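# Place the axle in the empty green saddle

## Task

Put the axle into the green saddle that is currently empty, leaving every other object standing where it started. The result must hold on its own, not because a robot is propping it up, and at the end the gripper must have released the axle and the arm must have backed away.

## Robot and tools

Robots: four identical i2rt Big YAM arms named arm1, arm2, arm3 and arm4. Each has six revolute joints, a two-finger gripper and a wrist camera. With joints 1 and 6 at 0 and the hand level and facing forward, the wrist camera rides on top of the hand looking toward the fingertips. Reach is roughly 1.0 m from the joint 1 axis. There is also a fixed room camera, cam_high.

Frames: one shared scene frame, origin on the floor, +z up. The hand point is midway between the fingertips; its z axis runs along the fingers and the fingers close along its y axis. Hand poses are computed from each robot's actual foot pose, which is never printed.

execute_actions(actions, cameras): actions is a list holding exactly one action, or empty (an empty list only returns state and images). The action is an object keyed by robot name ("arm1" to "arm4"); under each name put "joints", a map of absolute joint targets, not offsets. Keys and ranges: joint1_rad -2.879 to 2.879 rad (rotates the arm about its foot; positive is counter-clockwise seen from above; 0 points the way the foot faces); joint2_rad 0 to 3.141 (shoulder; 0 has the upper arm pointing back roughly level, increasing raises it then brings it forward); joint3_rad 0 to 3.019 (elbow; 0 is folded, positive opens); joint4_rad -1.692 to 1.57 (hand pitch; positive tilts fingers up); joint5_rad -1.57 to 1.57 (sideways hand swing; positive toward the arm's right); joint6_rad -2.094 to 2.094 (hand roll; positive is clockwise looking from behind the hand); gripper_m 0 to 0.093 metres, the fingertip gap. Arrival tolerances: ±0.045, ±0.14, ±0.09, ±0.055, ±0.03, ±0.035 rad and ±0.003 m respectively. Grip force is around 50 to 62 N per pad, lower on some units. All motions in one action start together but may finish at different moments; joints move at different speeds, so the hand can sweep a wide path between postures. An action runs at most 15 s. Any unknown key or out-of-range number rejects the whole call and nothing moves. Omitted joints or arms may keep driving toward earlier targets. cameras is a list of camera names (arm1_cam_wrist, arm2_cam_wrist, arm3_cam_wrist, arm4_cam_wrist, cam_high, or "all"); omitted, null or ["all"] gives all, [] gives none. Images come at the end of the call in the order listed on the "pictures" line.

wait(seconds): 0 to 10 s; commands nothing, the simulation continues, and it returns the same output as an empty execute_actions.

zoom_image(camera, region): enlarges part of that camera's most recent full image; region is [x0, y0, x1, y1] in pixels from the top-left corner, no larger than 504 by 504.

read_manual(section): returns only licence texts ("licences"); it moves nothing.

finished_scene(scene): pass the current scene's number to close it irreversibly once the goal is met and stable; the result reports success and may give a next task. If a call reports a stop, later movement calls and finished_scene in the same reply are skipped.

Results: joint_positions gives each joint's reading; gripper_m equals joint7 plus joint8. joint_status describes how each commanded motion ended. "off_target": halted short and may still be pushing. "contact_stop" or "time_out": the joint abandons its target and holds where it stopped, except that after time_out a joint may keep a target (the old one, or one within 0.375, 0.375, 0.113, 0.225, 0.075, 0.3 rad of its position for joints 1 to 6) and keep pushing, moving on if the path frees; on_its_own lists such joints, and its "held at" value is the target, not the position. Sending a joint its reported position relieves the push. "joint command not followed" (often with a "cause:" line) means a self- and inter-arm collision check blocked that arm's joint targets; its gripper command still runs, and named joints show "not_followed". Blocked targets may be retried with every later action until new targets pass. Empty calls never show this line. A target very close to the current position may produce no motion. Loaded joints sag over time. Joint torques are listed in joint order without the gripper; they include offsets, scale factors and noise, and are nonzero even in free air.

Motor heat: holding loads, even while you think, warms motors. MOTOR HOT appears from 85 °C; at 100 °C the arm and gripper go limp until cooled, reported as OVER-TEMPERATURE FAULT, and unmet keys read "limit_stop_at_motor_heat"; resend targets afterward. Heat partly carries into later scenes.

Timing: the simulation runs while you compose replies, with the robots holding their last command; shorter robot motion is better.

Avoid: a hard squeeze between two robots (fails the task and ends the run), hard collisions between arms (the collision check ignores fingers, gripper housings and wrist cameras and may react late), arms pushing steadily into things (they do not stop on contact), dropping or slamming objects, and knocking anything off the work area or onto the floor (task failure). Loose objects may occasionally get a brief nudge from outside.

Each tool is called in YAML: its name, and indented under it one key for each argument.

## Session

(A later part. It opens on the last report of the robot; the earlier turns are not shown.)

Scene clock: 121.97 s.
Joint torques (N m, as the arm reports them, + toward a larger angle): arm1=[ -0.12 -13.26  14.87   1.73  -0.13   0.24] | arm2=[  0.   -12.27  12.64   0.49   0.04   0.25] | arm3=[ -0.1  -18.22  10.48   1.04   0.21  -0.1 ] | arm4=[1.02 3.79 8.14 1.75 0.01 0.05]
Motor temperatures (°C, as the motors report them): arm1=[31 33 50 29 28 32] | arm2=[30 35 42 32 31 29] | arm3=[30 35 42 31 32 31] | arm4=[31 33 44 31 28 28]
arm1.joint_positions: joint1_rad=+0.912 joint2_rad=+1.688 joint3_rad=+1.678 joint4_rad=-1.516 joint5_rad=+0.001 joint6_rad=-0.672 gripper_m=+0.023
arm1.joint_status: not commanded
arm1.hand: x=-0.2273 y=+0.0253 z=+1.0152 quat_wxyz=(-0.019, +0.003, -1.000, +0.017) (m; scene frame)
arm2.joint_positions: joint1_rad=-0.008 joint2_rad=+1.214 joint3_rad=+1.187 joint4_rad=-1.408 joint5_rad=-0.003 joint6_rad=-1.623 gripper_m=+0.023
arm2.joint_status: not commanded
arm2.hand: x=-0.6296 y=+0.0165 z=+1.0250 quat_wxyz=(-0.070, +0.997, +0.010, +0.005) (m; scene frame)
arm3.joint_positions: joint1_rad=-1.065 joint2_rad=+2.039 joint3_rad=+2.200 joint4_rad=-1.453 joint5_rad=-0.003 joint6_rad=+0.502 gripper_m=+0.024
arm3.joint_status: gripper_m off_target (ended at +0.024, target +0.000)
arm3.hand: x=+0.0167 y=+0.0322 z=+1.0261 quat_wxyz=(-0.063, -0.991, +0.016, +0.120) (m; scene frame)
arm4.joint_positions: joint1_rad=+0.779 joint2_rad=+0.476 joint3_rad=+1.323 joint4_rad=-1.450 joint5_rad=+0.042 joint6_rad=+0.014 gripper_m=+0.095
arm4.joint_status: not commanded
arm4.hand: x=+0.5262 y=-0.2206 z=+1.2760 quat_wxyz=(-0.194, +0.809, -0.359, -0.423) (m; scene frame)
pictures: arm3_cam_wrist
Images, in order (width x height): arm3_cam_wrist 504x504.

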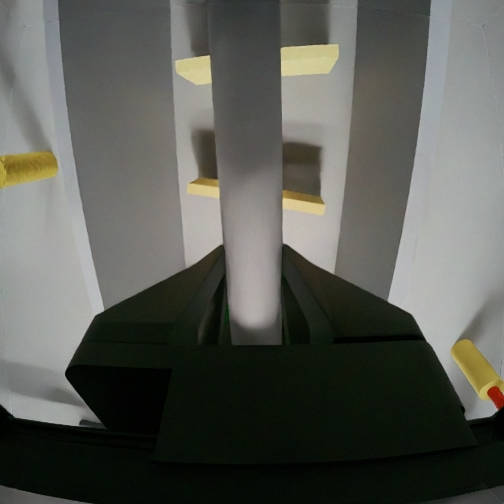

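Too shallow; regrip deeper.

execute_actions:
  actions:
    - {"arm3":{"joints":{"gripper_m":0.05}}}
  cameras: []

execute_actions:
  actions:
    - {"arm3":{"joints":{"joint2_rad":2.08}}}
  cameras: []

execute_actions:
  actions:
    - {"arm3":{"joints":{"gripper_m":0.0}}}
  cameras: ["arm3_cam_wrist"]

Scene clock: 128.10 s.
Joint torques (N m, as the arm reports them, + toward a larger angle): arm1=[  0.28 -13.38  14.89   1.76  -0.13   0.24] | arm2=[ -0.28 -12.42  12.59   0.49   0.03   0.25] | arm3=[ -1.08 -18.7   10.19   1.39   0.16  -0.18] | arm4=[1.02 3.93 8.15 1.74 0.   0.05]
Motor temperatures (°C, as the motors report them): arm1=[31 33 50 29 28 32] | arm2=[30 35 42 32 31 29] | arm3=[30 34 42 31 32 31] | arm4=[31 33 44 31 28 28]
arm1.joint_positions: joint1_rad=+0.912 joint2_rad=+1.688 joint3_rad=+1.678 joint4_rad=-1.516 joint5_rad=+0.001 joint6_rad=-0.672 gripper_m=+0.023
arm1.joint_status: not commanded
arm1.hand: x=-0.2273 y=+0.0253 z=+1.0152 quat_wxyz=(-0.019, +0.003, -1.000, +0.017) (m; scene frame)
arm2.joint_positions: joint1_rad=-0.008 joint2_rad=+1.214 joint3_rad=+1.187 joint4_rad=-1.408 joint5_rad=-0.003 joint6_rad=-1.623 gripper_m=+0.023
arm2.joint_status: not commanded
arm2.hand: x=-0.6296 y=+0.0165 z=+1.0250 quat_wxyz=(-0.070, +0.997, +0.010, +0.005) (m; scene frame)
arm3.joint_positions: joint1_rad=-1.065 joint2_rad=+2.040 joint3_rad=+2.200 joint4_rad=-1.453 joint5_rad=-0.003 joint6_rad=+0.502 gripper_m=+0.050
arm3.joint_status: all done
arm3.hand: x=+0.0166 y=+0.0322 z=+1.0259 quat_wxyz=(-0.062, -0.991, +0.016, +0.120) (m; scene frame)
arm4.joint_positions: joint1_rad=+0.779 joint2_rad=+0.476 joint3_rad=+1.323 joint4_rad=-1.450 joint5_rad=+0.042 joint6_rad=+0.014 gripper_m=+0.095
arm4.joint_status: not commanded
arm4.hand: x=+0.5262 y=-0.2206 z=+1.2760 quat_wxyz=(-0.194, +0.809, -0.359, -0.423) (m; scene frame)
pictures: none
No camera images: the call's "cameras" was empty. Leave "cameras" out to get every camera's image.

Scene clock: 128.83 s.
Joint torques (N m, as the arm reports them, + toward a larger angle): arm1=[  0.27 -13.36  14.9    1.76  -0.13   0.24] | arm2=[ -0.28 -12.31  12.61   0.42   0.05   0.26] | arm3=[ -0.66 -19.65  10.41   1.23   0.18  -0.14] | arm4=[1.02 3.93 8.16 1.77 0.   0.04]
Motor temperatures (°C, as the motors report them): arm1=[31 33 51 29 28 32] | arm2=[30 35 42 32 31 29] | arm3=[30 34 42 31 32 31] | arm4=[31 33 44 31 28 28]
arm1.joint_positions: joint1_rad=+0.912 joint2_rad=+1.688 joint3_rad=+1.678 joint4_rad=-1.516 joint5_rad=+0.001 joint6_rad=-0.672 gripper_m=+0.023
arm1.joint_status: not commanded
arm1.hand: x=-0.2273 y=+0.0253 z=+1.0152 quat_wxyz=(-0.019, +0.003, -1.000, +0.017) (m; scene frame)
arm2.joint_positions: joint1_rad=-0.008 joint2_rad=+1.214 joint3_rad=+1.187 joint4_rad=-1.408 joint5_rad=-0.003 joint6_rad=-1.623 gripper_m=+0.023
arm2.joint_status: not commanded
arm2.hand: x=-0.6296 y=+0.0165 z=+1.0250 quat_wxyz=(-0.070, +0.997, +0.010, +0.005) (m; scene frame)
arm3.joint_positions: joint1_rad=-1.065 joint2_rad=+2.072 joint3_rad=+2.200 joint4_rad=-1.453 joint5_rad=-0.003 joint6_rad=+0.502 gripper_m=+0.050
arm3.joint_status: all done
arm3.hand: x=+0.0132 y=+0.0306 z=+1.0038 quat_wxyz=(-0.055, -0.993, +0.016, +0.106) (m; scene frame)
arm4.joint_positions: joint1_rad=+0.779 joint2_rad=+0.476 joint3_rad=+1.323 joint4_rad=-1.450 joint5_rad=+0.042 joint6_rad=+0.014 gripper_m=+0.095
arm4.joint_status: not commanded
arm4.hand: x=+0.5262 y=-0.2206 z=+1.2760 quat_wxyz=(-0.194, +0.809, -0.359, -0.423) (m; scene frame)
pictures: none
No camera images: the call's "cameras" was empty. Leave "cameras" out to get every camera's image.

Scene clock: 129.43 s.
Joint torques (N m, as the arm reports them, + toward a larger angle): arm1=[  0.29 -13.35  14.87   1.82  -0.13   0.24] | arm2=[ -0.13 -12.43  12.63   0.49   0.06   0.25] | arm3=[ -0.34 -19.94  10.48   1.11   0.23   0.07] | arm4=[0.99 3.83 8.15 1.75 0.   0.04]
Motor temperatures (°C, as the motors report them): arm1=[31 33 51 29 28 32] | arm2=[30 35 42 32 31 29] | arm3=[30 34 42 31 32 31] | arm4=[31 33 44 31 28 28]
arm1.joint_positions: joint1_rad=+0.912 joint2_rad=+1.688 joint3_rad=+1.679 joint4_rad=-1.516 joint5_rad=+0.001 joint6_rad=-0.672 gripper_m=+0.023
arm1.joint_status: not commanded
arm1.hand: x=-0.2272 y=+0.0251 z=+1.0155 quat_wxyz=(-0.019, +0.003, -1.000, +0.017) (m; scene frame)
arm2.joint_positions: joint1_rad=-0.008 joint2_rad=+1.214 joint3_rad=+1.187 joint4_rad=-1.408 joint5_rad=-0.003 joint6_rad=-1.623 gripper_m=+0.023
arm2.joint_status: not commanded
arm2.hand: x=-0.6296 y=+0.0166 z=+1.0250 quat_wxyz=(-0.070, +0.997, +0.010, +0.005) (m; scene frame)
arm3.joint_positions: joint1_rad=-1.064 joint2_rad=+2.072 joint3_rad=+2.200 joint4_rad=-1.452 joint5_rad=-0.004 joint6_rad=+0.482 gripper_m=+0.023
arm3.joint_status: gripper_m off_target (ended at +0.023, target +0.000)
arm3.hand: x=+0.0134 y=+0.0297 z=+1.0039 quat_wxyz=(-0.054, -0.993, +0.005, +0.107) (m; scene frame)
arm4.joint_positions: joint1_rad=+0.779 joint2_rad=+0.476 joint3_rad=+1.323 joint4_rad=-1.450 joint5_rad=+0.042 joint6_rad=+0.014 gripper_m=+0.095
arm4.joint_status: not commanded
arm4.hand: x=+0.5262 y=-0.2206 z=+1.2760 quat_wxyz=(-0.194, +0.809, -0.359, -0.423) (m; scene frame)
pictures: arm3_cam_wrist
Images, in order (width x height): arm3_cam_wrist 504x504.

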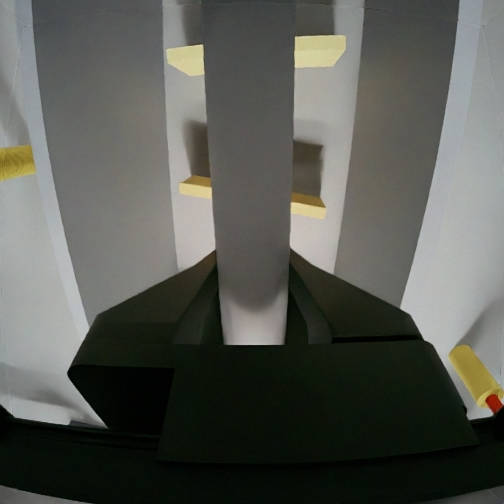

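execute_actions:
  actions:
    - {"arm3":{"joints":{"joint2_rad":2.02,"joint3_rad":2.26}},"arm2":{"joints":{"joint3_rad":1.25}},"arm1":{"joints":{"joint2_rad":1.68,"joint3_rad":1.71}}}
  cameras: []

execute_actions:
  actions:
    - {"arm1":{"joints":{"gripper_m":0.07}}}
  cameras: []

execute_actions:
  actions:
    - {"arm1":{"joints":{"joint2_rad":1.49,"joint3_rad":1.88,"joint4_rad":-1.64}}}
  cameras: ["cam_high"]

Scene clock: 135.43 s.
Joint torques (N m, as the arm reports them, + toward a larger angle): arm1=[  0.23 -11.91  11.02   1.77  -0.14   0.24] | arm2=[ -0.24 -12.47  14.55   0.42   0.05   0.26] | arm3=[ -0.74 -25.22  14.3    1.23   0.17   0.06] | arm4=[0.98 3.9  8.15 1.75 0.01 0.05]
Motor temperatures (°C, as the motors report them): arm1=[31 33 51 29 28 32] | arm2=[30 35 42 32 31 29] | arm3=[30 35 41 31 32 31] | arm4=[31 33 44 31 28 28]
arm1.joint_positions: joint1_rad=+0.912 joint2_rad=+1.688 joint3_rad=+1.679 joint4_rad=-1.516 joint5_rad=+0.001 joint6_rad=-0.672 gripper_m=+0.023
arm1.joint_status: all done
arm1.hand: x=-0.2271 y=+0.0251 z=+1.0153 quat_wxyz=(-0.019, +0.003, -1.000, +0.017) (m; scene frame)
arm2.joint_positions: joint1_rad=-0.008 joint2_rad=+1.214 joint3_rad=+1.187 joint4_rad=-1.408 joint5_rad=-0.003 joint6_rad=-1.623 gripper_m=+0.023
arm2.joint_status: all done
arm2.hand: x=-0.6296 y=+0.0166 z=+1.0250 quat_wxyz=(-0.070, +0.997, +0.010, +0.005) (m; scene frame)
arm3.joint_positions: joint1_rad=-1.064 joint2_rad=+2.071 joint3_rad=+2.200 joint4_rad=-1.452 joint5_rad=-0.004 joint6_rad=+0.482 gripper_m=+0.023
arm3.joint_status: all done
arm3.hand: x=+0.0135 y=+0.0297 z=+1.0047 quat_wxyz=(-0.055, -0.993, +0.005, +0.107) (m; scene frame)
arm4.joint_positions: joint1_rad=+0.779 joint2_rad=+0.476 joint3_rad=+1.323 joint4_rad=-1.450 joint5_rad=+0.042 joint6_rad=+0.014 gripper_m=+0.095
arm4.joint_status: not commanded
arm4.hand: x=+0.5262 y=-0.2206 z=+1.2760 quat_wxyz=(-0.194, +0.809, -0.359, -0.423) (m; scene frame)
pictures: none
No camera images: the call's "cameras" was empty. Leave "cameras" out to get every camera's image.

Scene clock: 136.10 s.
Joint torques (N m, as the arm reports them, + toward a larger angle): arm1=[ -0.03 -11.53  11.06   1.53  -0.13   0.22] | arm2=[ -0.3  -12.33  14.61   0.44   0.04   0.27] | arm3=[ -0.85 -24.9   14.2    1.05   0.14   0.11] | arm4=[0.99 3.88 8.14 1.76 0.   0.04]
Motor temperatures (°C, as the motors report them): arm1=[31 33 51 29 28 32] | arm2=[30 35 42 32 31 29] | arm3=[30 35 42 31 32 31] | arm4=[31 33 44 31 28 28]
arm1.joint_positions: joint1_rad=+0.912 joint2_rad=+1.688 joint3_rad=+1.679 joint4_rad=-1.511 joint5_rad=+0.001 joint6_rad=-0.670 gripper_m=+0.070
arm1.joint_status: all done
arm1.hand: x=-0.2262 y=+0.0244 z=+1.0156 quat_wxyz=(-0.021, +0.002, -1.000, +0.019) (m; scene frame)
arm2.joint_positions: joint1_rad=-0.008 joint2_rad=+1.214 joint3_rad=+1.187 joint4_rad=-1.408 joint5_rad=-0.003 joint6_rad=-1.623 gripper_m=+0.023
arm2.joint_status: not commanded
arm2.hand: x=-0.6296 y=+0.0166 z=+1.0250 quat_wxyz=(-0.070, +0.997, +0.010, +0.005) (m; scene frame)
arm3.joint_positions: joint1_rad=-1.064 joint2_rad=+2.071 joint3_rad=+2.200 joint4_rad=-1.452 joint5_rad=-0.002 joint6_rad=+0.481 gripper_m=+0.023
arm3.joint_status: not commanded
arm3.hand: x=+0.0133 y=+0.0300 z=+1.0047 quat_wxyz=(-0.054, -0.993, +0.005, +0.107) (m; scene frame)
arm4.joint_positions: joint1_rad=+0.779 joint2_rad=+0.476 joint3_rad=+1.323 joint4_rad=-1.450 joint5_rad=+0.042 joint6_rad=+0.014 gripper_m=+0.095
arm4.joint_status: not commanded
arm4.hand: x=+0.5262 y=-0.2206 z=+1.2760 quat_wxyz=(-0.194, +0.809, -0.359, -0.423) (m; scene frame)
pictures: none
No camera images: the call's "cameras" was empty. Leave "cameras" out to get every camera's image.

Scene clock: 137.50 s.
Joint torques (N m, as the arm reports them, + toward a larger angle): arm1=[ 0.26 -8.34  9.29  1.18 -0.13  0.23] | arm2=[ -0.09 -12.21  14.56   0.45   0.04   0.25] | arm3=[ -0.37 -25.39  14.35   1.25   0.12   0.13] | arm4=[1.01 3.86 8.15 1.73 0.01 0.05]
Motor temperatures (°C, as the motors report them): arm1=[31 33 50 29 28 32] | arm2=[30 35 42 32 31 29] | arm3=[30 35 42 31 32 31] | arm4=[31 33 44 31 28 28]
arm1.joint_positions: joint1_rad=+0.912 joint2_rad=+1.489 joint3_rad=+1.870 joint4_rad=-1.633 joint5_rad=+0.001 joint6_rad=-0.669 gripper_m=+0.070
arm1.joint_status: all done
arm1.hand: x=-0.2567 y=+0.0488 z=+1.1880 quat_wxyz=(-0.126, +0.002, -0.987, +0.102) (m; scene frame)
arm2.joint_positions: joint1_rad=-0.008 joint2_rad=+1.214 joint3_rad=+1.187 joint4_rad=-1.408 joint5_rad=-0.003 joint6_rad=-1.623 gripper_m=+0.023
arm2.joint_status: not commanded
arm2.hand: x=-0.6296 y=+0.0166 z=+1.0250 quat_wxyz=(-0.070, +0.997, +0.010, +0.005) (m; scene frame)
arm3.joint_positions: joint1_rad=-1.064 joint2_rad=+2.071 joint3_rad=+2.200 joint4_rad=-1.452 joint5_rad=-0.002 joint6_rad=+0.481 gripper_m=+0.023
arm3.joint_status: not commanded
arm3.hand: x=+0.0133 y=+0.0300 z=+1.0047 quat_wxyz=(-0.054, -0.993, +0.005, +0.107) (m; scene frame)
arm4.joint_positions: joint1_rad=+0.779 joint2_rad=+0.476 joint3_rad=+1.323 joint4_rad=-1.450 joint5_rad=+0.042 joint6_rad=+0.014 gripper_m=+0.095
arm4.joint_status: not commanded
arm4.hand: x=+0.5262 y=-0.2206 z=+1.2760 quat_wxyz=(-0.194, +0.809, -0.359, -0.423) (m; scene frame)
pictures: cam_high
Images, in order (width x height): cam_high 896x504.

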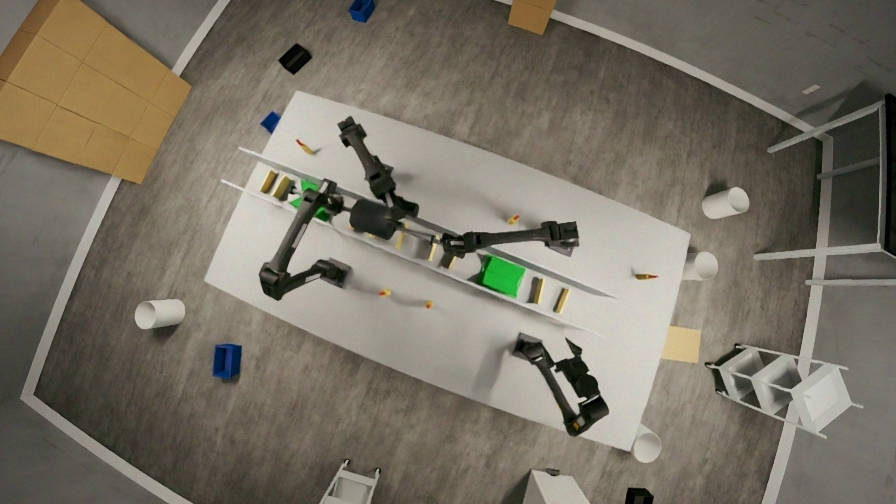

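execute_actions:
  actions:
    - {"arm3":{"joints":{"joint1_rad":-0.92,"joint2_rad":1.625,"joint3_rad":1.66,"joint4_rad":-1.315,"joint6_rad":0.625}},"arm2":{"joints":{"joint1_rad":-0.43,"joint2_rad":1.275,"joint3_rad":1.335,"joint4_rad":-1.35,"joint6_rad":-2.045}},"arm1":{"joints":{"joint2_rad":0.815,"joint3_rad":1.49,"joint4_rad":-1.65,"joint6_rad":-1.745}}}
  cameras: []

execute_actions:
  actions:
    - {"arm1":{"joints":{"joint1_rad":-0.18}}}
  cameras: ["cam_high","arm1_cam_wrist"]

Scene clock: 155.30 s.
Joint torques (N m, as the arm reports them, + toward a larger angle): arm1=[ 0.32  1.66  7.97  1.76 -0.15  0.09] | arm2=[  0.89 -14.31  17.72   0.17  -0.02   0.22] | arm3=[ -2.39 -17.66  10.35   0.78  -0.06  -0.2 ] | arm4=[1.01 3.9  8.16 1.76 0.01 0.05]
Motor temperatures (°C, as the motors report them): arm1=[31 32 46 29 28 32] | arm2=[30 35 44 32 31 29] | arm3=[30 35 43 31 32 31] | arm4=[31 33 44 31 28 28]
arm1.joint_positions: joint1_rad=+0.912 joint2_rad=+0.814 joint3_rad=+1.486 joint4_rad=-1.646 joint5_rad=+0.001 joint6_rad=-1.735 gripper_m=+0.070
arm1.joint_status: all done
arm1.hand: x=-0.4468 y=+0.1986 z=+1.2511 quat_wxyz=(-0.106, +0.486, -0.822, +0.277) (m; scene frame)
arm2.joint_positions: joint1_rad=-0.439 joint2_rad=+1.319 joint3_rad=+1.231 joint4_rad=-1.352 joint5_rad=+0.000 joint6_rad=-2.060 gripper_m=+0.023
arm2.joint_status: joint3_rad time_out (moved +0.044 of +0.148); the others done
arm2.on_its_own: joint3_rad reads +1.231 and still pushes toward +1.335 since a time_out
arm2.hand: x=-0.4597 y=+0.0115 z=+1.0079 quat_wxyz=(-0.061, +0.998, +0.013, +0.033) (m; scene frame)
arm3.joint_positions: joint1_rad=-0.910 joint2_rad=+1.652 joint3_rad=+1.645 joint4_rad=-1.320 joint5_rad=+0.005 joint6_rad=+0.635 gripper_m=+0.023
arm3.joint_status: all done
arm3.hand: x=+0.1828 y=+0.0206 z=+1.0257 quat_wxyz=(-0.066, -0.993, +0.005, +0.098) (m; scene frame)
arm4.joint_positions: joint1_rad=+0.779 joint2_rad=+0.476 joint3_rad=+1.323 joint4_rad=-1.450 joint5_rad=+0.042 joint6_rad=+0.014 gripper_m=+0.095
arm4.joint_status: not commanded
arm4.hand: x=+0.5262 y=-0.2206 z=+1.2760 quat_wxyz=(-0.194, +0.809, -0.359, -0.423) (m; scene frame)
pictures: none
No camera images: the call's "cameras" was empty. Leave "cameras" out to get every camera's image.

not run: a stop came earlier in this reply.

execute_actions:
  actions:
    - {"arm1":{"joints":{"joint1_rad":-0.18,"gripper_m":0.09}}}
  cameras: []

execute_actions:
  actions:
    - {"arm1":{"joints":{"joint2_rad":1.17,"joint3_rad":1.35,"joint4_rad":-1.573}}}
  cameras: ["cam_high","arm1_cam_wrist"]

Scene clock: 160.93 s.
Joint torques (N m, as the arm reports them, + toward a larger angle): arm1=[-0.13  1.55  7.95  1.75 -0.15  0.09] | arm2=[  0.71 -14.14  17.76   0.16  -0.02   0.22] | arm3=[ -1.43 -16.92  10.32   0.84  -0.07  -0.27] | arm4=[1.05 3.93 8.16 1.75 0.01 0.05]
Motor temperatures (°C, as the motors report them): arm1=[31 32 45 29 28 32] | arm2=[30 35 45 32 31 29] | arm3=[30 35 43 31 32 31] | arm4=[31 33 44 31 28 28]
arm1.joint_positions: joint1_rad=-0.175 joint2_rad=+0.814 joint3_rad=+1.486 joint4_rad=-1.646 joint5_rad=+0.001 joint6_rad=-1.736 gripper_m=+0.090
arm1.joint_status: all done
arm1.hand: x=-0.6873 y=+0.1084 z=+1.2508 quat_wxyz=(+0.049, -0.009, -0.955, +0.292) (m; scene frame)
arm2.joint_positions: joint1_rad=-0.439 joint2_rad=+1.319 joint3_rad=+1.231 joint4_rad=-1.352 joint5_rad=+0.000 joint6_rad=-2.060 gripper_m=+0.023
arm2.joint_status: not commanded
arm2.on_its_own: joint3_rad reads +1.231 and still pushes toward +1.335 since a time_out
arm2.hand: x=-0.4597 y=+0.0115 z=+1.0079 quat_wxyz=(-0.061, +0.998, +0.013, +0.033) (m; scene frame)
arm3.joint_positions: joint1_rad=-0.910 joint2_rad=+1.652 joint3_rad=+1.645 joint4_rad=-1.320 joint5_rad=+0.005 joint6_rad=+0.635 gripper_m=+0.023
arm3.joint_status: not commanded
arm3.hand: x=+0.1828 y=+0.0206 z=+1.0257 quat_wxyz=(-0.066, -0.993, +0.005, +0.098) (m; scene frame)
arm4.joint_positions: joint1_rad=+0.779 joint2_rad=+0.476 joint3_rad=+1.323 joint4_rad=-1.450 joint5_rad=+0.042 joint6_rad=+0.014 gripper_m=+0.095
arm4.joint_status: not commanded
arm4.hand: x=+0.5262 y=-0.2206 z=+1.2760 quat_wxyz=(-0.194, +0.809, -0.359, -0.423) (m; scene frame)
pictures: none
No camera images: the call's "cameras" was empty. Leave "cameras" out to get every camera's image.

Scene clock: 162.20 s.
Joint torques (N m, as the arm reports them, + toward a larger angle): arm1=[-0.1  -4.86 10.24  1.38 -0.17  0.06] | arm2=[  0.99 -14.31  17.81   0.2   -0.02   0.21] | arm3=[ -1.44 -17.76  10.6    0.77  -0.14  -0.2 ] | arm4=[0.97 3.81 8.16 1.76 0.01 0.04]
Motor temperatures (°C, as the motors report them): arm1=[31 32 45 29 28 32] | arm2=[30 35 46 32 31 29] | arm3=[30 35 43 31 32 31] | arm4=[31 33 44 31 28 28]
arm1.joint_positions: joint1_rad=-0.175 joint2_rad=+1.179 joint3_rad=+1.331 joint4_rad=-1.578 joint5_rad=+0.001 joint6_rad=-1.736 gripper_m=+0.090
arm1.joint_status: all done
arm1.hand: x=-0.7056 y=+0.0048 z=+1.0855 quat_wxyz=(+0.011, -0.009, -0.997, +0.074) (m; scene frame)
arm2.joint_positions: joint1_rad=-0.439 joint2_rad=+1.319 joint3_rad=+1.231 joint4_rad=-1.352 joint5_rad=+0.000 joint6_rad=-2.060 gripper_m=+0.023
arm2.joint_status: not commanded
arm2.on_its_own: joint3_rad reads +1.231 and still pushes toward +1.335 since a time_out
arm2.hand: x=-0.4597 y=+0.0115 z=+1.0079 quat_wxyz=(-0.061, +0.998, +0.013, +0.033) (m; scene frame)
arm3.joint_positions: joint1_rad=-0.910 joint2_rad=+1.652 joint3_rad=+1.645 joint4_rad=-1.320 joint5_rad=+0.005 joint6_rad=+0.635 gripper_m=+0.023
arm3.joint_status: not commanded
arm3.hand: x=+0.1828 y=+0.0206 z=+1.0257 quat_wxyz=(-0.066, -0.993, +0.005, +0.098) (m; scene frame)
arm4.joint_positions: joint1_rad=+0.779 joint2_rad=+0.476 joint3_rad=+1.323 joint4_rad=-1.450 joint5_rad=+0.042 joint6_rad=+0.014 gripper_m=+0.095
arm4.joint_status: not commanded
arm4.hand: x=+0.5262 y=-0.2206 z=+1.2760 quat_wxyz=(-0.194, +0.809, -0.359, -0.423) (m; scene frame)
pictures: arm1_cam_wrist, cam_high
Images, in order (width x height): arm1_cam_wrist 504x504, cam_high 896x504.

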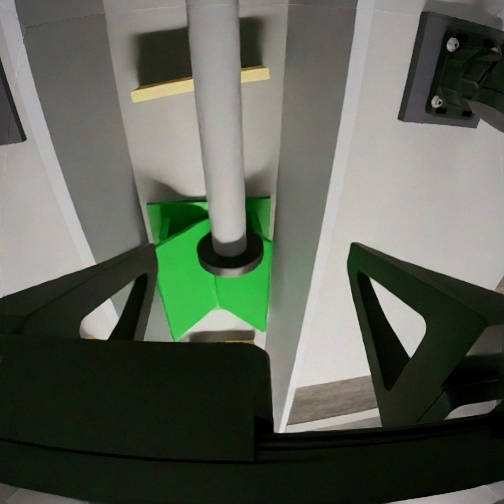

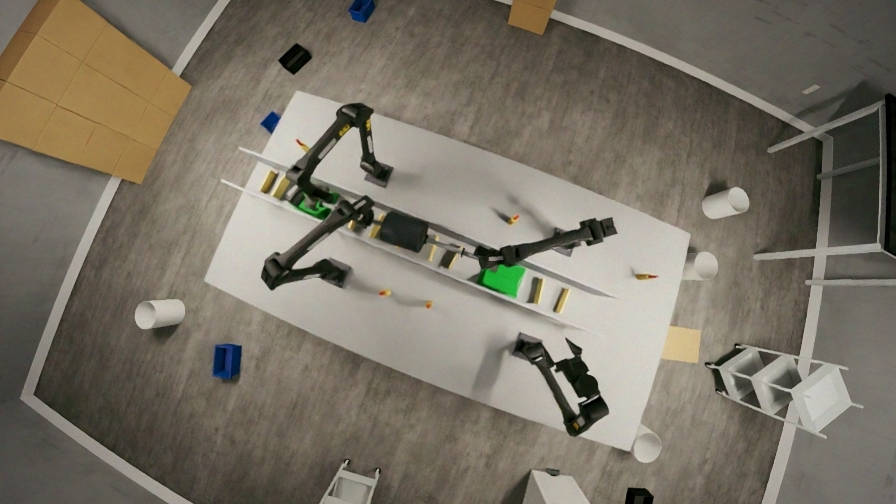

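execute_actions:
  actions:
    - {"arm1":{"joints":{"joint2_rad":1.15,"joint3_rad":1.09,"joint4_rad":-1.318}}}
  cameras: ["arm1_cam_wrist"]

execute_actions:
  actions:
    - {"arm1":{"joints":{"gripper_m":0}}}
  cameras: ["arm1_cam_wrist"]

Scene clock: 167.57 s.
Joint torques (N m, as the arm reports them, + toward a larger angle): arm1=[-0.1  -3.56  9.62  1.74 -0.17  0.06] | arm2=[  0.97 -14.1   17.76   0.19  -0.05   0.21] | arm3=[ -1.93 -17.1   10.28   0.95  -0.08  -0.16] | arm4=[0.97 3.89 8.16 1.76 0.   0.05]
Motor temperatures (°C, as the motors report them): arm1=[31 31 45 29 28 32] | arm2=[30 35 46 32 31 29] | arm3=[30 35 42 31 32 31] | arm4=[31 33 44 31 28 28]
arm1.joint_positions: joint1_rad=-0.175 joint2_rad=+1.147 joint3_rad=+1.081 joint4_rad=-1.329 joint5_rad=+0.001 joint6_rad=-1.736 gripper_m=+0.090
arm1.joint_status: all done
arm1.hand: x=-0.7052 y=+0.0052 z=+1.0007 quat_wxyz=(+0.014, -0.009, -0.996, +0.089) (m; scene frame)
arm2.joint_positions: joint1_rad=-0.439 joint2_rad=+1.319 joint3_rad=+1.231 joint4_rad=-1.352 joint5_rad=+0.000 joint6_rad=-2.060 gripper_m=+0.023
arm2.joint_status: not commanded
arm2.on_its_own: joint3_rad reads +1.231 and still pushes toward +1.335 since a time_out
arm2.hand: x=-0.4597 y=+0.0115 z=+1.0079 quat_wxyz=(-0.061, +0.998, +0.013, +0.033) (m; scene frame)
arm3.joint_positions: joint1_rad=-0.910 joint2_rad=+1.652 joint3_rad=+1.645 joint4_rad=-1.320 joint5_rad=+0.005 joint6_rad=+0.635 gripper_m=+0.023
arm3.joint_status: not commanded
arm3.hand: x=+0.1828 y=+0.0206 z=+1.0257 quat_wxyz=(-0.066, -0.993, +0.005, +0.098) (m; scene frame)
arm4.joint_positions: joint1_rad=+0.779 joint2_rad=+0.476 joint3_rad=+1.323 joint4_rad=-1.450 joint5_rad=+0.042 joint6_rad=+0.014 gripper_m=+0.095
arm4.joint_status: not commanded
arm4.hand: x=+0.5262 y=-0.2206 z=+1.2760 quat_wxyz=(-0.194, +0.809, -0.359, -0.423) (m; scene frame)
pictures: arm1_cam_wrist
Images, in order (width x height): arm1_cam_wrist 504x504.

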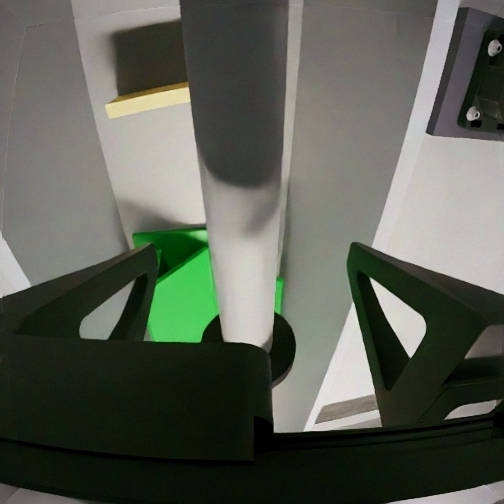

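Scene clock: 168.27 s.
Joint torques (N m, as the arm reports them, + toward a larger angle): arm1=[-0.09 -3.37  9.62  1.84 -0.21  0.12] | arm2=[  0.84 -14.11  17.73   0.39  -0.13   0.23] | arm3=[ -2.22 -17.58  10.59   0.73  -0.13  -0.16] | arm4=[1.01 3.89 8.15 1.76 0.01 0.05]
Motor temperatures (°C, as the motors report them): arm1=[31 31 45 29 28 32] | arm2=[30 35 47 32 31 29] | arm3=[30 35 42 31 32 31] | arm4=[31 33 44 31 28 28]
arm1.joint_positions: joint1_rad=-0.175 joint2_rad=+1.147 joint3_rad=+1.079 joint4_rad=-1.331 joint5_rad=+0.002 joint6_rad=-1.742 gripper_m=+0.024
arm1.joint_status: gripper_m off_target (ended at +0.024, target +0.000)
arm1.hand: x=-0.7054 y=+0.0059 z=+1.0000 quat_wxyz=(+0.014, -0.006, -0.996, +0.087) (m; scene frame)
arm2.joint_positions: joint1_rad=-0.439 joint2_rad=+1.318 joint3_rad=+1.231 joint4_rad=-1.358 joint5_rad=+0.002 joint6_rad=-2.062 gripper_m=+0.023
arm2.joint_status: not commanded
arm2.on_its_own: joint3_rad reads +1.231 and still pushes toward +1.335 since a time_out
arm2.hand: x=-0.4600 y=+0.0101 z=+1.0078 quat_wxyz=(-0.058, +0.998, +0.014, +0.033) (m; scene frame)
arm3.joint_positions: joint1_rad=-0.910 joint2_rad=+1.652 joint3_rad=+1.645 joint4_rad=-1.319 joint5_rad=+0.005 joint6_rad=+0.633 gripper_m=+0.023
arm3.joint_status: not commanded
arm3.hand: x=+0.1827 y=+0.0206 z=+1.0256 quat_wxyz=(-0.066, -0.993, +0.004, +0.098) (m; scene frame)
arm4.joint_positions: joint1_rad=+0.779 joint2_rad=+0.476 joint3_rad=+1.323 joint4_rad=-1.450 joint5_rad=+0.042 joint6_rad=+0.014 gripper_m=+0.095
arm4.joint_status: not commanded
arm4.hand: x=+0.5262 y=-0.2206 z=+1.2760 quat_wxyz=(-0.194, +0.809, -0.359, -0.423) (m; scene frame)
pictures: arm1_cam_wrist
Images, in order (width x height): arm1_cam_wrist 504x504.

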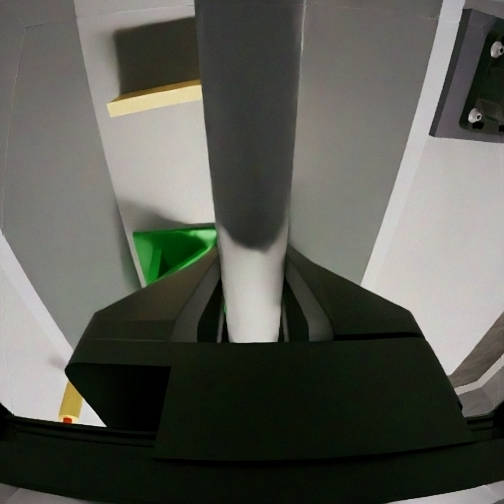

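execute_actions:
  actions:
    - {"arm1":{"joints":{"gripper_m":0.05}}}
  cameras: []

execute_actions:
  actions:
    - {"arm1":{"joints":{"joint3_rad":1.05,"joint4_rad":-1.29}}}
  cameras: []

execute_actions:
  actions:
    - {"arm1":{"joints":{"gripper_m":0}}}
  cameras: ["arm1_cam_wrist"]

Scene clock: 174.73 s.
Joint torques (N m, as the arm reports them, + toward a larger angle): arm1=[-0.09 -3.69  9.67  1.75 -0.21  0.12] | arm2=[  0.89 -14.18  17.65   0.35  -0.1    0.24] | arm3=[ -1.73 -17.17  10.49   0.7   -0.07  -0.18] | arm4=[0.97 3.9  8.13 1.76 0.   0.05]
Motor temperatures (°C, as the motors report them): arm1=[31 31 45 29 28 32] | arm2=[30 35 47 32 31 29] | arm3=[30 35 42 31 32 31] | arm4=[31 33 44 31 28 28]
arm1.joint_positions: joint1_rad=-0.175 joint2_rad=+1.147 joint3_rad=+1.079 joint4_rad=-1.329 joint5_rad=+0.002 joint6_rad=-1.742 gripper_m=+0.050
arm1.joint_status: all done
arm1.hand: x=-0.7054 y=+0.0057 z=+1.0000 quat_wxyz=(+0.014, -0.006, -0.996, +0.088) (m; scene frame)
arm2.joint_positions: joint1_rad=-0.439 joint2_rad=+1.318 joint3_rad=+1.231 joint4_rad=-1.358 joint5_rad=+0.002 joint6_rad=-2.062 gripper_m=+0.023
arm2.joint_status: not commanded
arm2.on_its_own: joint3_rad reads +1.231 and still pushes toward +1.335 since a time_out
arm2.hand: x=-0.4600 y=+0.0101 z=+1.0078 quat_wxyz=(-0.058, +0.998, +0.014, +0.033) (m; scene frame)
arm3.joint_positions: joint1_rad=-0.910 joint2_rad=+1.652 joint3_rad=+1.645 joint4_rad=-1.319 joint5_rad=+0.005 joint6_rad=+0.633 gripper_m=+0.023
arm3.joint_status: not commanded
arm3.hand: x=+0.1827 y=+0.0206 z=+1.0256 quat_wxyz=(-0.066, -0.993, +0.004, +0.098) (m; scene frame)
arm4.joint_positions: joint1_rad=+0.779 joint2_rad=+0.476 joint3_rad=+1.323 joint4_rad=-1.450 joint5_rad=+0.042 joint6_rad=+0.014 gripper_m=+0.095
arm4.joint_status: not commanded
arm4.hand: x=+0.5262 y=-0.2206 z=+1.2760 quat_wxyz=(-0.194, +0.809, -0.359, -0.423) (m; scene frame)
pictures: none
No camera images: the call's "cameras" was empty. Leave "cameras" out to get every camera's image.

Scene clock: 175.37 s.
Joint torques (N m, as the arm reports them, + toward a larger angle): arm1=[-0.12 -3.6   9.16  1.72 -0.2   0.12] | arm2=[  0.83 -14.34  17.7    0.43  -0.12   0.24] | arm3=[ -1.93 -17.62  10.47   0.96  -0.07  -0.17] | arm4=[1.01 3.86 8.18 1.76 0.   0.05]
Motor temperatures (°C, as the motors report them): arm1=[31 31 45 29 28 32] | arm2=[30 35 47 32 31 29] | arm3=[30 35 42 31 32 31] | arm4=[31 33 44 31 28 28]
arm1.joint_positions: joint1_rad=-0.175 joint2_rad=+1.147 joint3_rad=+1.045 joint4_rad=-1.302 joint5_rad=+0.002 joint6_rad=-1.742 gripper_m=+0.050
arm1.joint_status: all done
arm1.hand: x=-0.7049 y=+0.0083 z=+0.9865 quat_wxyz=(+0.014, -0.006, -0.996, +0.084) (m; scene frame)
arm2.joint_positions: joint1_rad=-0.439 joint2_rad=+1.318 joint3_rad=+1.231 joint4_rad=-1.358 joint5_rad=+0.002 joint6_rad=-2.062 gripper_m=+0.023
arm2.joint_status: not commanded
arm2.on_its_own: joint3_rad reads +1.231 and still pushes toward +1.335 since a time_out
arm2.hand: x=-0.4600 y=+0.0101 z=+1.0078 quat_wxyz=(-0.058, +0.998, +0.014, +0.033) (m; scene frame)
arm3.joint_positions: joint1_rad=-0.910 joint2_rad=+1.652 joint3_rad=+1.645 joint4_rad=-1.319 joint5_rad=+0.005 joint6_rad=+0.633 gripper_m=+0.023
arm3.joint_status: not commanded
arm3.hand: x=+0.1827 y=+0.0206 z=+1.0256 quat_wxyz=(-0.066, -0.993, +0.004, +0.098) (m; scene frame)
arm4.joint_positions: joint1_rad=+0.779 joint2_rad=+0.476 joint3_rad=+1.323 joint4_rad=-1.450 joint5_rad=+0.042 joint6_rad=+0.014 gripper_m=+0.095
arm4.joint_status: not commanded
arm4.hand: x=+0.5262 y=-0.2206 z=+1.2760 quat_wxyz=(-0.194, +0.809, -0.359, -0.423) (m; scene frame)
pictures: none
No camera images: the call's "cameras" was empty. Leave "cameras" out to get every camera's image.

Scene clock: 175.97 s.
Joint torques (N m, as the arm reports them, + toward a larger angle): arm1=[-0.08 -3.58  9.15  1.36 -0.19  0.14] | arm2=[  0.86 -14.    17.76   0.08   0.03   0.24] | arm3=[ -1.84 -17.59  10.52   0.78  -0.13  -0.2 ] | arm4=[1.05 3.87 8.15 1.75 0.01 0.04]
Motor temperatures (°C, as the motors report them): arm1=[31 31 45 29 28 32] | arm2=[30 35 47 32 31 29] | arm3=[30 35 42 31 32 31] | arm4=[31 33 44 31 28 28]
arm1.joint_positions: joint1_rad=-0.175 joint2_rad=+1.147 joint3_rad=+1.045 joint4_rad=-1.294 joint5_rad=+0.001 joint6_rad=-1.745 gripper_m=+0.023
arm1.joint_status: gripper_m off_target (ended at +0.023, target +0.000)
arm1.hand: x=-0.7051 y=+0.0066 z=+0.9868 quat_wxyz=(+0.014, -0.005, -0.996, +0.088) (m; scene frame)
arm2.joint_positions: joint1_rad=-0.438 joint2_rad=+1.319 joint3_rad=+1.231 joint4_rad=-1.351 joint5_rad=-0.002 joint6_rad=-2.061 gripper_m=+0.023
arm2.joint_status: not commanded
arm2.on_its_own: joint3_rad reads +1.231 and still pushes toward +1.335 since a time_out
arm2.hand: x=-0.4600 y=+0.0121 z=+1.0078 quat_wxyz=(-0.061, +0.997, +0.014, +0.032) (m; scene frame)
arm3.joint_positions: joint1_rad=-0.910 joint2_rad=+1.652 joint3_rad=+1.645 joint4_rad=-1.318 joint5_rad=+0.006 joint6_rad=+0.633 gripper_m=+0.023
arm3.joint_status: not commanded
arm3.hand: x=+0.1823 y=+0.0208 z=+1.0257 quat_wxyz=(-0.066, -0.993, +0.004, +0.099) (m; scene frame)
arm4.joint_positions: joint1_rad=+0.779 joint2_rad=+0.476 joint3_rad=+1.323 joint4_rad=-1.450 joint5_rad=+0.042 joint6_rad=+0.014 gripper_m=+0.095
arm4.joint_status: not commanded
arm4.hand: x=+0.5262 y=-0.2206 z=+1.2760 quat_wxyz=(-0.194, +0.809, -0.359, -0.423) (m; scene frame)
pictures: arm1_cam_wrist
Images, in order (width x height): arm1_cam_wrist 504x504.

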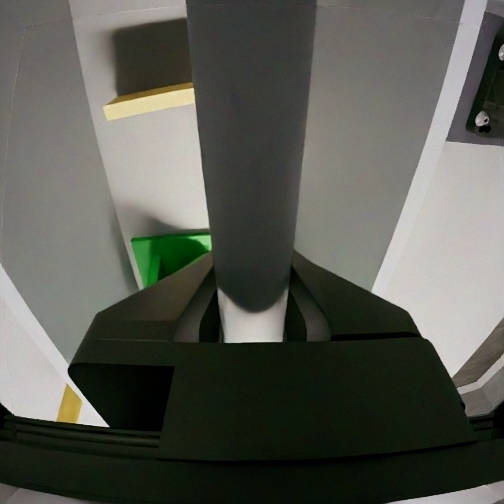

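execute_actions:
  actions:
    - {"arm1":{"joints":{"joint2_rad":1.115,"joint3_rad":1.115}},"arm3":{"joints":{"joint3_rad":1.70}},"arm2":{"joints":{"joint2_rad":1.305,"joint3_rad":1.26}}}
  cameras: []

execute_actions:
  actions:
    - {"arm2":{"joints":{"gripper_m":0.08}}}
  cameras: []

execute_actions:
  actions:
    - {"arm2":{"joints":{"joint2_rad":0.6}}}
  cameras: ["cam_high"]

Scene clock: 181.13 s.
Joint torques (N m, as the arm reports them, + toward a larger angle): arm1=[-0.07 -5.94 14.45  1.35 -0.19  0.14] | arm2=[  0.89 -11.6   11.74   0.14   0.02   0.23] | arm3=[ -1.21 -17.02  14.15   0.81  -0.09  -0.19] | arm4=[1.02 3.91 8.18 1.75 0.   0.04]
Motor temperatures (°C, as the motors report them): arm1=[31 31 45 29 28 32] | arm2=[30 35 48 32 31 29] | arm3=[30 34 42 31 32 31] | arm4=[31 33 44 31 28 28]
arm1.joint_positions: joint1_rad=-0.175 joint2_rad=+1.145 joint3_rad=+1.045 joint4_rad=-1.294 joint5_rad=+0.001 joint6_rad=-1.745 gripper_m=+0.023
arm1.joint_status: all done
arm1.hand: x=-0.7051 y=+0.0068 z=+0.9876 quat_wxyz=(+0.015, -0.005, -0.996, +0.089) (m; scene frame)
arm2.joint_positions: joint1_rad=-0.438 joint2_rad=+1.322 joint3_rad=+1.231 joint4_rad=-1.352 joint5_rad=-0.002 joint6_rad=-2.061 gripper_m=+0.023
arm2.joint_status: all done
arm2.hand: x=-0.4599 y=+0.0123 z=+1.0066 quat_wxyz=(-0.060, +0.998, +0.014, +0.032) (m; scene frame)
arm3.joint_positions: joint1_rad=-0.910 joint2_rad=+1.652 joint3_rad=+1.645 joint4_rad=-1.318 joint5_rad=+0.006 joint6_rad=+0.633 gripper_m=+0.023
arm3.joint_status: all done
arm3.hand: x=+0.1823 y=+0.0208 z=+1.0257 quat_wxyz=(-0.066, -0.993, +0.004, +0.099) (m; scene frame)
arm4.joint_positions: joint1_rad=+0.779 joint2_rad=+0.476 joint3_rad=+1.323 joint4_rad=-1.450 joint5_rad=+0.042 joint6_rad=+0.014 gripper_m=+0.095
arm4.joint_status: not commanded
arm4.hand: x=+0.5262 y=-0.2206 z=+1.2760 quat_wxyz=(-0.194, +0.809, -0.359, -0.423) (m; scene frame)
pictures: none
No camera images: the call's "cameras" was empty. Leave "cameras" out to get every camera's image.

Scene clock: 181.80 s.
Joint torques (N m, as the arm reports them, + toward a larger angle): arm1=[-0.06 -5.88 14.31  1.34 -0.19  0.14] | arm2=[  0.76 -11.36  11.66   0.17   0.02   0.16] | arm3=[ -2.04 -16.76  14.24   0.81  -0.16  -0.2 ] | arm4=[1.05 3.85 8.15 1.74 0.01 0.04]
Motor temperatures (°C, as the motors report them): arm1=[31 31 45 29 28 32] | arm2=[30 35 47 32 31 29] | arm3=[30 34 42 31 32 31] | arm4=[31 33 44 31 28 28]
arm1.joint_positions: joint1_rad=-0.175 joint2_rad=+1.145 joint3_rad=+1.045 joint4_rad=-1.294 joint5_rad=+0.001 joint6_rad=-1.745 gripper_m=+0.023
arm1.joint_status: not commanded
arm1.hand: x=-0.7051 y=+0.0068 z=+0.9876 quat_wxyz=(+0.015, -0.005, -0.996, +0.089) (m; scene frame)
arm2.joint_positions: joint1_rad=-0.438 joint2_rad=+1.318 joint3_rad=+1.231 joint4_rad=-1.352 joint5_rad=-0.002 joint6_rad=-2.055 gripper_m=+0.080
arm2.joint_status: all done
arm2.hand: x=-0.4602 y=+0.0119 z=+1.0083 quat_wxyz=(-0.062, +0.997, +0.011, +0.032) (m; scene frame)
arm3.joint_positions: joint1_rad=-0.910 joint2_rad=+1.652 joint3_rad=+1.645 joint4_rad=-1.318 joint5_rad=+0.006 joint6_rad=+0.633 gripper_m=+0.023
arm3.joint_status: not commanded
arm3.hand: x=+0.1823 y=+0.0208 z=+1.0257 quat_wxyz=(-0.066, -0.993, +0.004, +0.099) (m; scene frame)
arm4.joint_positions: joint1_rad=+0.779 joint2_rad=+0.476 joint3_rad=+1.323 joint4_rad=-1.450 joint5_rad=+0.042 joint6_rad=+0.014 gripper_m=+0.095
arm4.joint_status: not commanded
arm4.hand: x=+0.5262 y=-0.2206 z=+1.2760 quat_wxyz=(-0.194, +0.809, -0.359, -0.423) (m; scene frame)
pictures: none
No camera images: the call's "cameras" was empty. Leave "cameras" out to get every camera's image.

Scene clock: 183.33 s.
Joint torques (N m, as the arm reports them, + toward a larger angle): arm1=[-0.1  -5.94 14.47  1.35 -0.19  0.14] | arm2=[ 0.59  2.48 11.22  1.29  0.04  0.21] | arm3=[ -1.74 -17.06  13.88   0.74  -0.12  -0.19] | arm4=[1.02 3.85 8.16 1.75 0.01 0.05]
Motor temperatures (°C, as the motors report them): arm1=[31 31 46 29 28 32] | arm2=[30 35 47 32 31 29] | arm3=[30 34 42 31 32 31] | arm4=[31 33 44 31 28 28]
arm1.joint_positions: joint1_rad=-0.175 joint2_rad=+1.145 joint3_rad=+1.045 joint4_rad=-1.294 joint5_rad=+0.001 joint6_rad=-1.745 gripper_m=+0.023
arm1.joint_status: not commanded
arm1.hand: x=-0.7051 y=+0.0068 z=+0.9876 quat_wxyz=(+0.015, -0.005, -0.996, +0.089) (m; scene frame)
arm2.joint_positions: joint1_rad=-0.438 joint2_rad=+0.595 joint3_rad=+1.231 joint4_rad=-1.352 joint5_rad=-0.002 joint6_rad=-2.055 gripper_m=+0.080
arm2.joint_status: all done
arm2.hand: x=-0.5359 y=-0.1385 z=+1.2344 quat_wxyz=(-0.372, +0.908, +0.011, +0.191) (m; scene frame)
arm3.joint_positions: joint1_rad=-0.910 joint2_rad=+1.652 joint3_rad=+1.645 joint4_rad=-1.318 joint5_rad=+0.006 joint6_rad=+0.633 gripper_m=+0.023
arm3.joint_status: not commanded
arm3.hand: x=+0.1823 y=+0.0208 z=+1.0257 quat_wxyz=(-0.066, -0.993, +0.004, +0.099) (m; scene frame)
arm4.joint_positions: joint1_rad=+0.779 joint2_rad=+0.476 joint3_rad=+1.323 joint4_rad=-1.450 joint5_rad=+0.042 joint6_rad=+0.014 gripper_m=+0.095
arm4.joint_status: not commanded
arm4.hand: x=+0.5262 y=-0.2206 z=+1.2760 quat_wxyz=(-0.194, +0.809, -0.359, -0.423) (m; scene frame)
pictures: cam_high
Images, in order (width x height): cam_high 896x504.

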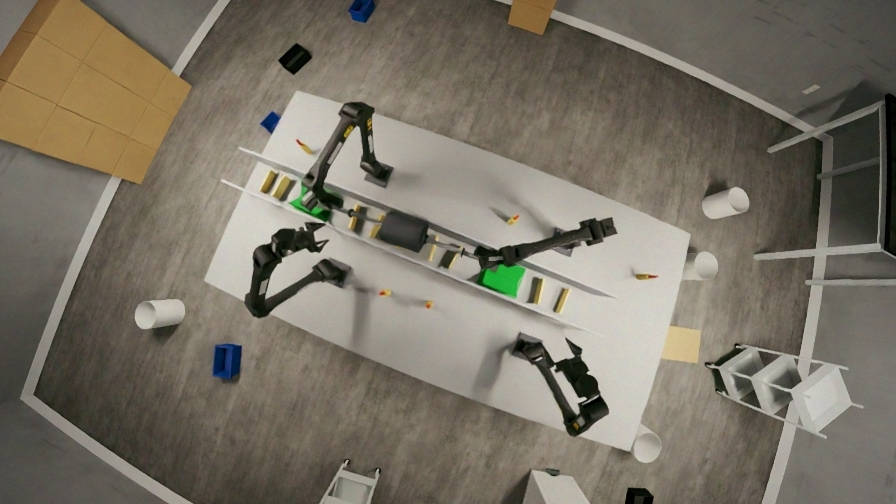

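execute_actions:
  actions:
    - {"arm1":{"joints":{"joint1_rad":0.405,"joint2_rad":1.14,"joint3_rad":1.215,"joint4_rad":-1.37,"joint6_rad":-1.17}},"arm3":{"joints":{"joint1_rad":-0.612,"joint2_rad":1.285,"joint3_rad":1.30,"joint4_rad":-1.35,"joint6_rad":0.933}},"arm2":{"joints":{"joint1_rad":0.6,"joint2_rad":0.4,"joint3_rad":0.9}}}
  cameras: []

execute_actions:
  actions:
    - {"arm1":{"joints":{"joint1_rad":0.82,"joint2_rad":1.455,"joint3_rad":1.515,"joint4_rad":-1.35,"joint6_rad":-0.755}},"arm3":{"joints":{"joint1_rad":-0.086,"joint2_rad":1.07,"joint3_rad":1.125,"joint4_rad":-1.39,"joint6_rad":1.46}}}
  cameras: []

execute_actions:
  actions:
    - {"arm1":{"joints":{"joint1_rad":1.047,"joint2_rad":1.92,"joint3_rad":2.135,"joint4_rad":-1.5,"joint6_rad":-0.53}},"arm3":{"joints":{"joint1_rad":0.507,"joint2_rad":1.175,"joint3_rad":1.24,"joint4_rad":-1.365,"joint6_rad":2.05}}}

Scene clock: 209.90 s.
Joint torques (N m, as the arm reports them, + toward a larger angle): arm1=[ 1.53 -5.98 15.28  1.5  -0.48  0.24] | arm2=[0.74 3.25 9.69 1.1  0.   0.21] | arm3=[-0.55 -9.73 11.34 -0.25 -0.28 -0.07] | arm4=[0.99 3.83 8.17 1.76 0.01 0.04]
Motor temperatures (°C, as the motors report them): arm1=[31 31 51 29 28 32] | arm2=[30 34 43 32 31 29] | arm3=[30 34 44 31 32 31] | arm4=[31 33 44 31 28 28]
arm1.joint_positions: joint1_rad=+0.390 joint2_rad=+1.166 joint3_rad=+1.135 joint4_rad=-1.376 joint5_rad=+0.009 joint6_rad=-1.181 gripper_m=+0.023
arm1.joint_status: all done
arm1.hand: x=-0.5095 y=+0.0194 z=+1.0160 quat_wxyz=(-0.028, -0.004, -0.996, +0.080) (m; scene frame)
arm2.joint_positions: joint1_rad=+0.595 joint2_rad=+0.400 joint3_rad=+0.896 joint4_rad=-1.352 joint5_rad=-0.001 joint6_rad=-2.054 gripper_m=+0.080
arm2.joint_status: all done
arm2.hand: x=-0.7479 y=-0.1860 z=+1.1045 quat_wxyz=(-0.350, +0.809, +0.472, -0.012) (m; scene frame)
arm3.joint_positions: joint1_rad=-0.624 joint2_rad=+1.298 joint3_rad=+1.274 joint4_rad=-1.335 joint5_rad=+0.011 joint6_rad=+0.929 gripper_m=+0.023
arm3.joint_status: all done
arm3.hand: x=+0.3803 y=+0.0187 z=+1.0292 quat_wxyz=(-0.077, -0.995, +0.010, +0.067) (m; scene frame)
arm4.joint_positions: joint1_rad=+0.779 joint2_rad=+0.476 joint3_rad=+1.323 joint4_rad=-1.450 joint5_rad=+0.042 joint6_rad=+0.014 gripper_m=+0.095
arm4.joint_status: not commanded
arm4.hand: x=+0.5262 y=-0.2206 z=+1.2760 quat_wxyz=(-0.194, +0.809, -0.359, -0.423) (m; scene frame)
pictures: none
No camera images: the call's "cameras" was empty. Leave "cameras" out to get every camera's image.

Scene clock: 212.30 s.
Joint torques (N m, as the arm reports them, + toward a larger angle): arm1=[  0.83 -11.03  16.33   1.56  -0.95   0.2 ] | arm2=[0.72 3.14 9.72 1.14 0.03 0.2 ] | arm3=[ 0.13 -7.43 11.98  0.88 -0.27 -0.02] | arm4=[1.05 3.82 8.15 1.77 0.01 0.04]
Motor temperatures (°C, as the motors report them): arm1=[31 32 52 29 28 32] | arm2=[30 34 43 32 31 29] | arm3=[30 34 44 31 32 31] | arm4=[31 33 44 31 28 28]
arm1.joint_positions: joint1_rad=+0.813 joint2_rad=+1.490 joint3_rad=+1.422 joint4_rad=-1.357 joint5_rad=+0.021 joint6_rad=-0.762 gripper_m=+0.023
arm1.joint_status: joint3_rad time_out (moved +0.287 of +0.380); the others done
arm1.on_its_own: joint3_rad reads +1.422 and still pushes toward +1.515 since a time_out
arm1.hand: x=-0.3006 y=+0.0189 z=+1.0099 quat_wxyz=(-0.047, -0.002, -0.997, +0.060) (m; scene frame)
arm2.joint_positions: joint1_rad=+0.595 joint2_rad=+0.400 joint3_rad=+0.896 joint4_rad=-1.352 joint5_rad=-0.001 joint6_rad=-2.054 gripper_m=+0.080
arm2.joint_status: not commanded
arm2.hand: x=-0.7479 y=-0.1860 z=+1.1045 quat_wxyz=(-0.350, +0.809, +0.472, -0.012) (m; scene frame)
arm3.joint_positions: joint1_rad=-0.093 joint2_rad=+1.086 joint3_rad=+1.090 joint4_rad=-1.397 joint5_rad=+0.011 joint6_rad=+1.449 gripper_m=+0.023
arm3.joint_status: all done
arm3.hand: x=+0.5942 y=+0.0202 z=+1.0230 quat_wxyz=(-0.084, -0.996, +0.005, +0.015) (m; scene frame)
arm4.joint_positions: joint1_rad=+0.779 joint2_rad=+0.476 joint3_rad=+1.323 joint4_rad=-1.450 joint5_rad=+0.042 joint6_rad=+0.014 gripper_m=+0.095
arm4.joint_status: not commanded
arm4.hand: x=+0.5262 y=-0.2206 z=+1.2760 quat_wxyz=(-0.194, +0.809, -0.359, -0.423) (m; scene frame)
pictures: none
No camera images: the call's "cameras" was empty. Leave "cameras" out to get every camera's image.

not run: a stop came earlier in this reply.

execute_actions:
  actions:
    - {"arm1":{"joints":{"joint1_rad":1.05,"joint2_rad":1.92,"joint3_rad":2.15,"joint4_rad":-1.5,"joint6_rad":-0.53}},"arm3":{"joints":{"joint1_rad":0.507,"joint2_rad":1.175,"joint3_rad":1.24,"joint4_rad":-1.365,"joint6_rad":2.05}}}

Scene clock: 217.63 s.
Joint torques (N m, as the arm reports them, + toward a larger angle): arm1=[  1.67 -18.38  17.25   2.1   -0.87   0.29] | arm2=[0.71 3.59 9.79 1.21 0.03 0.19] | arm3=[ -1.49 -10.79  15.95   1.47   0.18   0.02] | arm4=[1.02 3.97 8.14 1.75 0.01 0.05]
Motor temperatures (°C, as the motors report them): arm1=[31 32 53 29 29 32] | arm2=[30 34 42 32 31 29] | arm3=[30 34 44 31 32 31] | arm4=[31 33 44 31 28 28]
arm1.joint_positions: joint1_rad=+1.033 joint2_rad=+1.972 joint3_rad=+2.046 joint4_rad=-1.519 joint5_rad=+0.019 joint6_rad=-0.548 gripper_m=+0.023
arm1.joint_status: joint3_rad time_out (moved +0.624 of +0.728); the others done
arm1.on_its_own: joint3_rad reads +2.046 and still pushes toward +2.150 since a time_out
arm1.hand: x=-0.0921 y=+0.0138 z=+1.0034 quat_wxyz=(-0.051, +0.001, -0.998, +0.044) (m; scene frame)
arm2.joint_positions: joint1_rad=+0.595 joint2_rad=+0.400 joint3_rad=+0.896 joint4_rad=-1.352 joint5_rad=-0.001 joint6_rad=-2.054 gripper_m=+0.080
arm2.joint_status: not commanded
arm2.hand: x=-0.7479 y=-0.1860 z=+1.1045 quat_wxyz=(-0.350, +0.809, +0.472, -0.012) (m; scene frame)
arm3.joint_positions: joint1_rad=+0.514 joint2_rad=+1.208 joint3_rad=+1.157 joint4_rad=-1.390 joint5_rad=-0.004 joint6_rad=+2.041 gripper_m=+0.023
arm3.joint_status: all done
arm3.hand: x=+0.8070 y=+0.0250 z=+1.0120 quat_wxyz=(-0.053, -0.998, -0.004, -0.033) (m; scene frame)
arm4.joint_positions: joint1_rad=+0.779 joint2_rad=+0.476 joint3_rad=+1.323 joint4_rad=-1.450 joint5_rad=+0.042 joint6_rad=+0.014 gripper_m=+0.095
arm4.joint_status: not commanded
arm4.hand: x=+0.5262 y=-0.2206 z=+1.2760 quat_wxyz=(-0.194, +0.809, -0.359, -0.423) (m; scene frame)
pictures: arm1_cam_wrist, arm2_cam_wrist, arm3_cam_wrist, arm4_cam_wrist, cam_high
Images, in order (width x height): arm1_cam_wrist 504x504, arm2_cam_wrist 504x504, arm3_cam_wrist 504x504, arm4_cam_wrist 504x504, cam_high 896x504.

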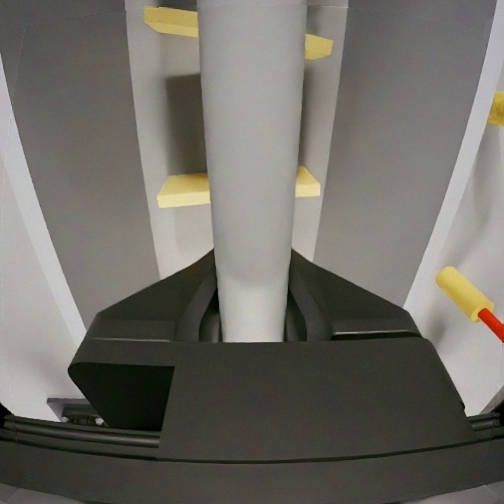

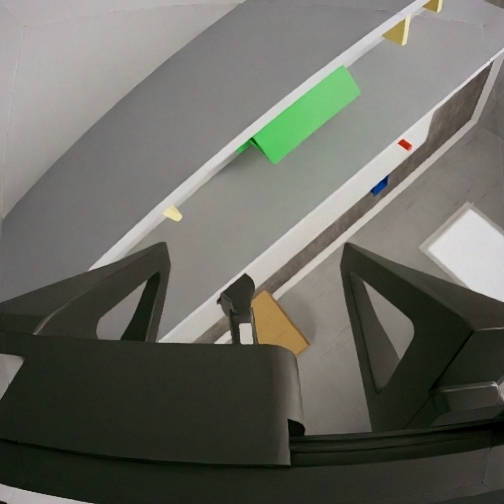

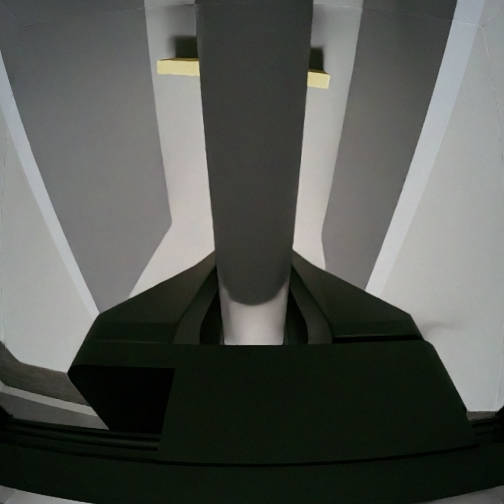

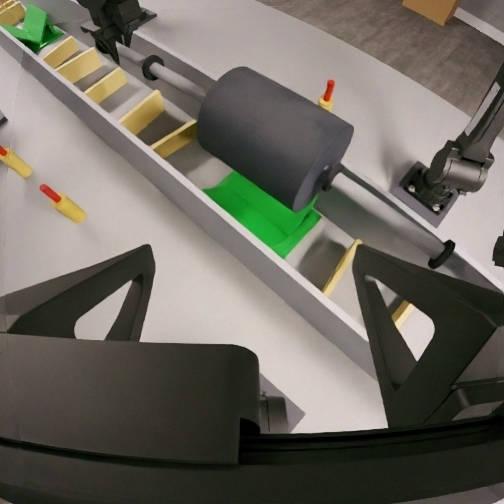

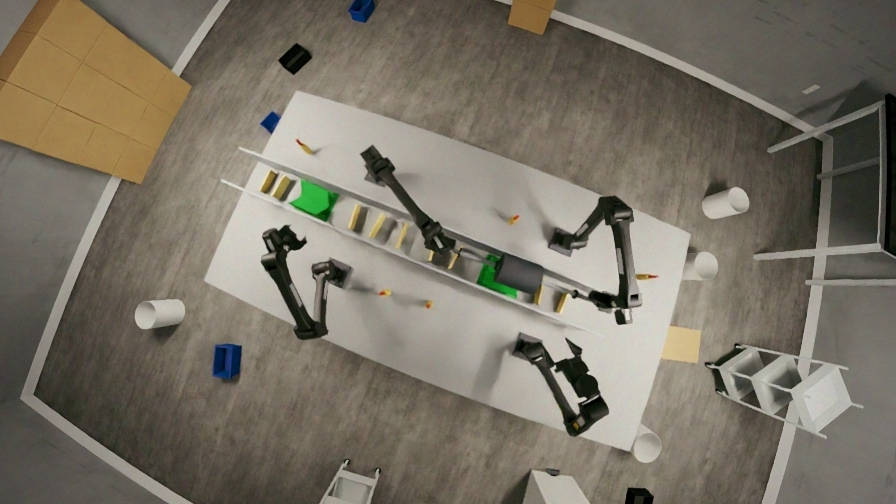

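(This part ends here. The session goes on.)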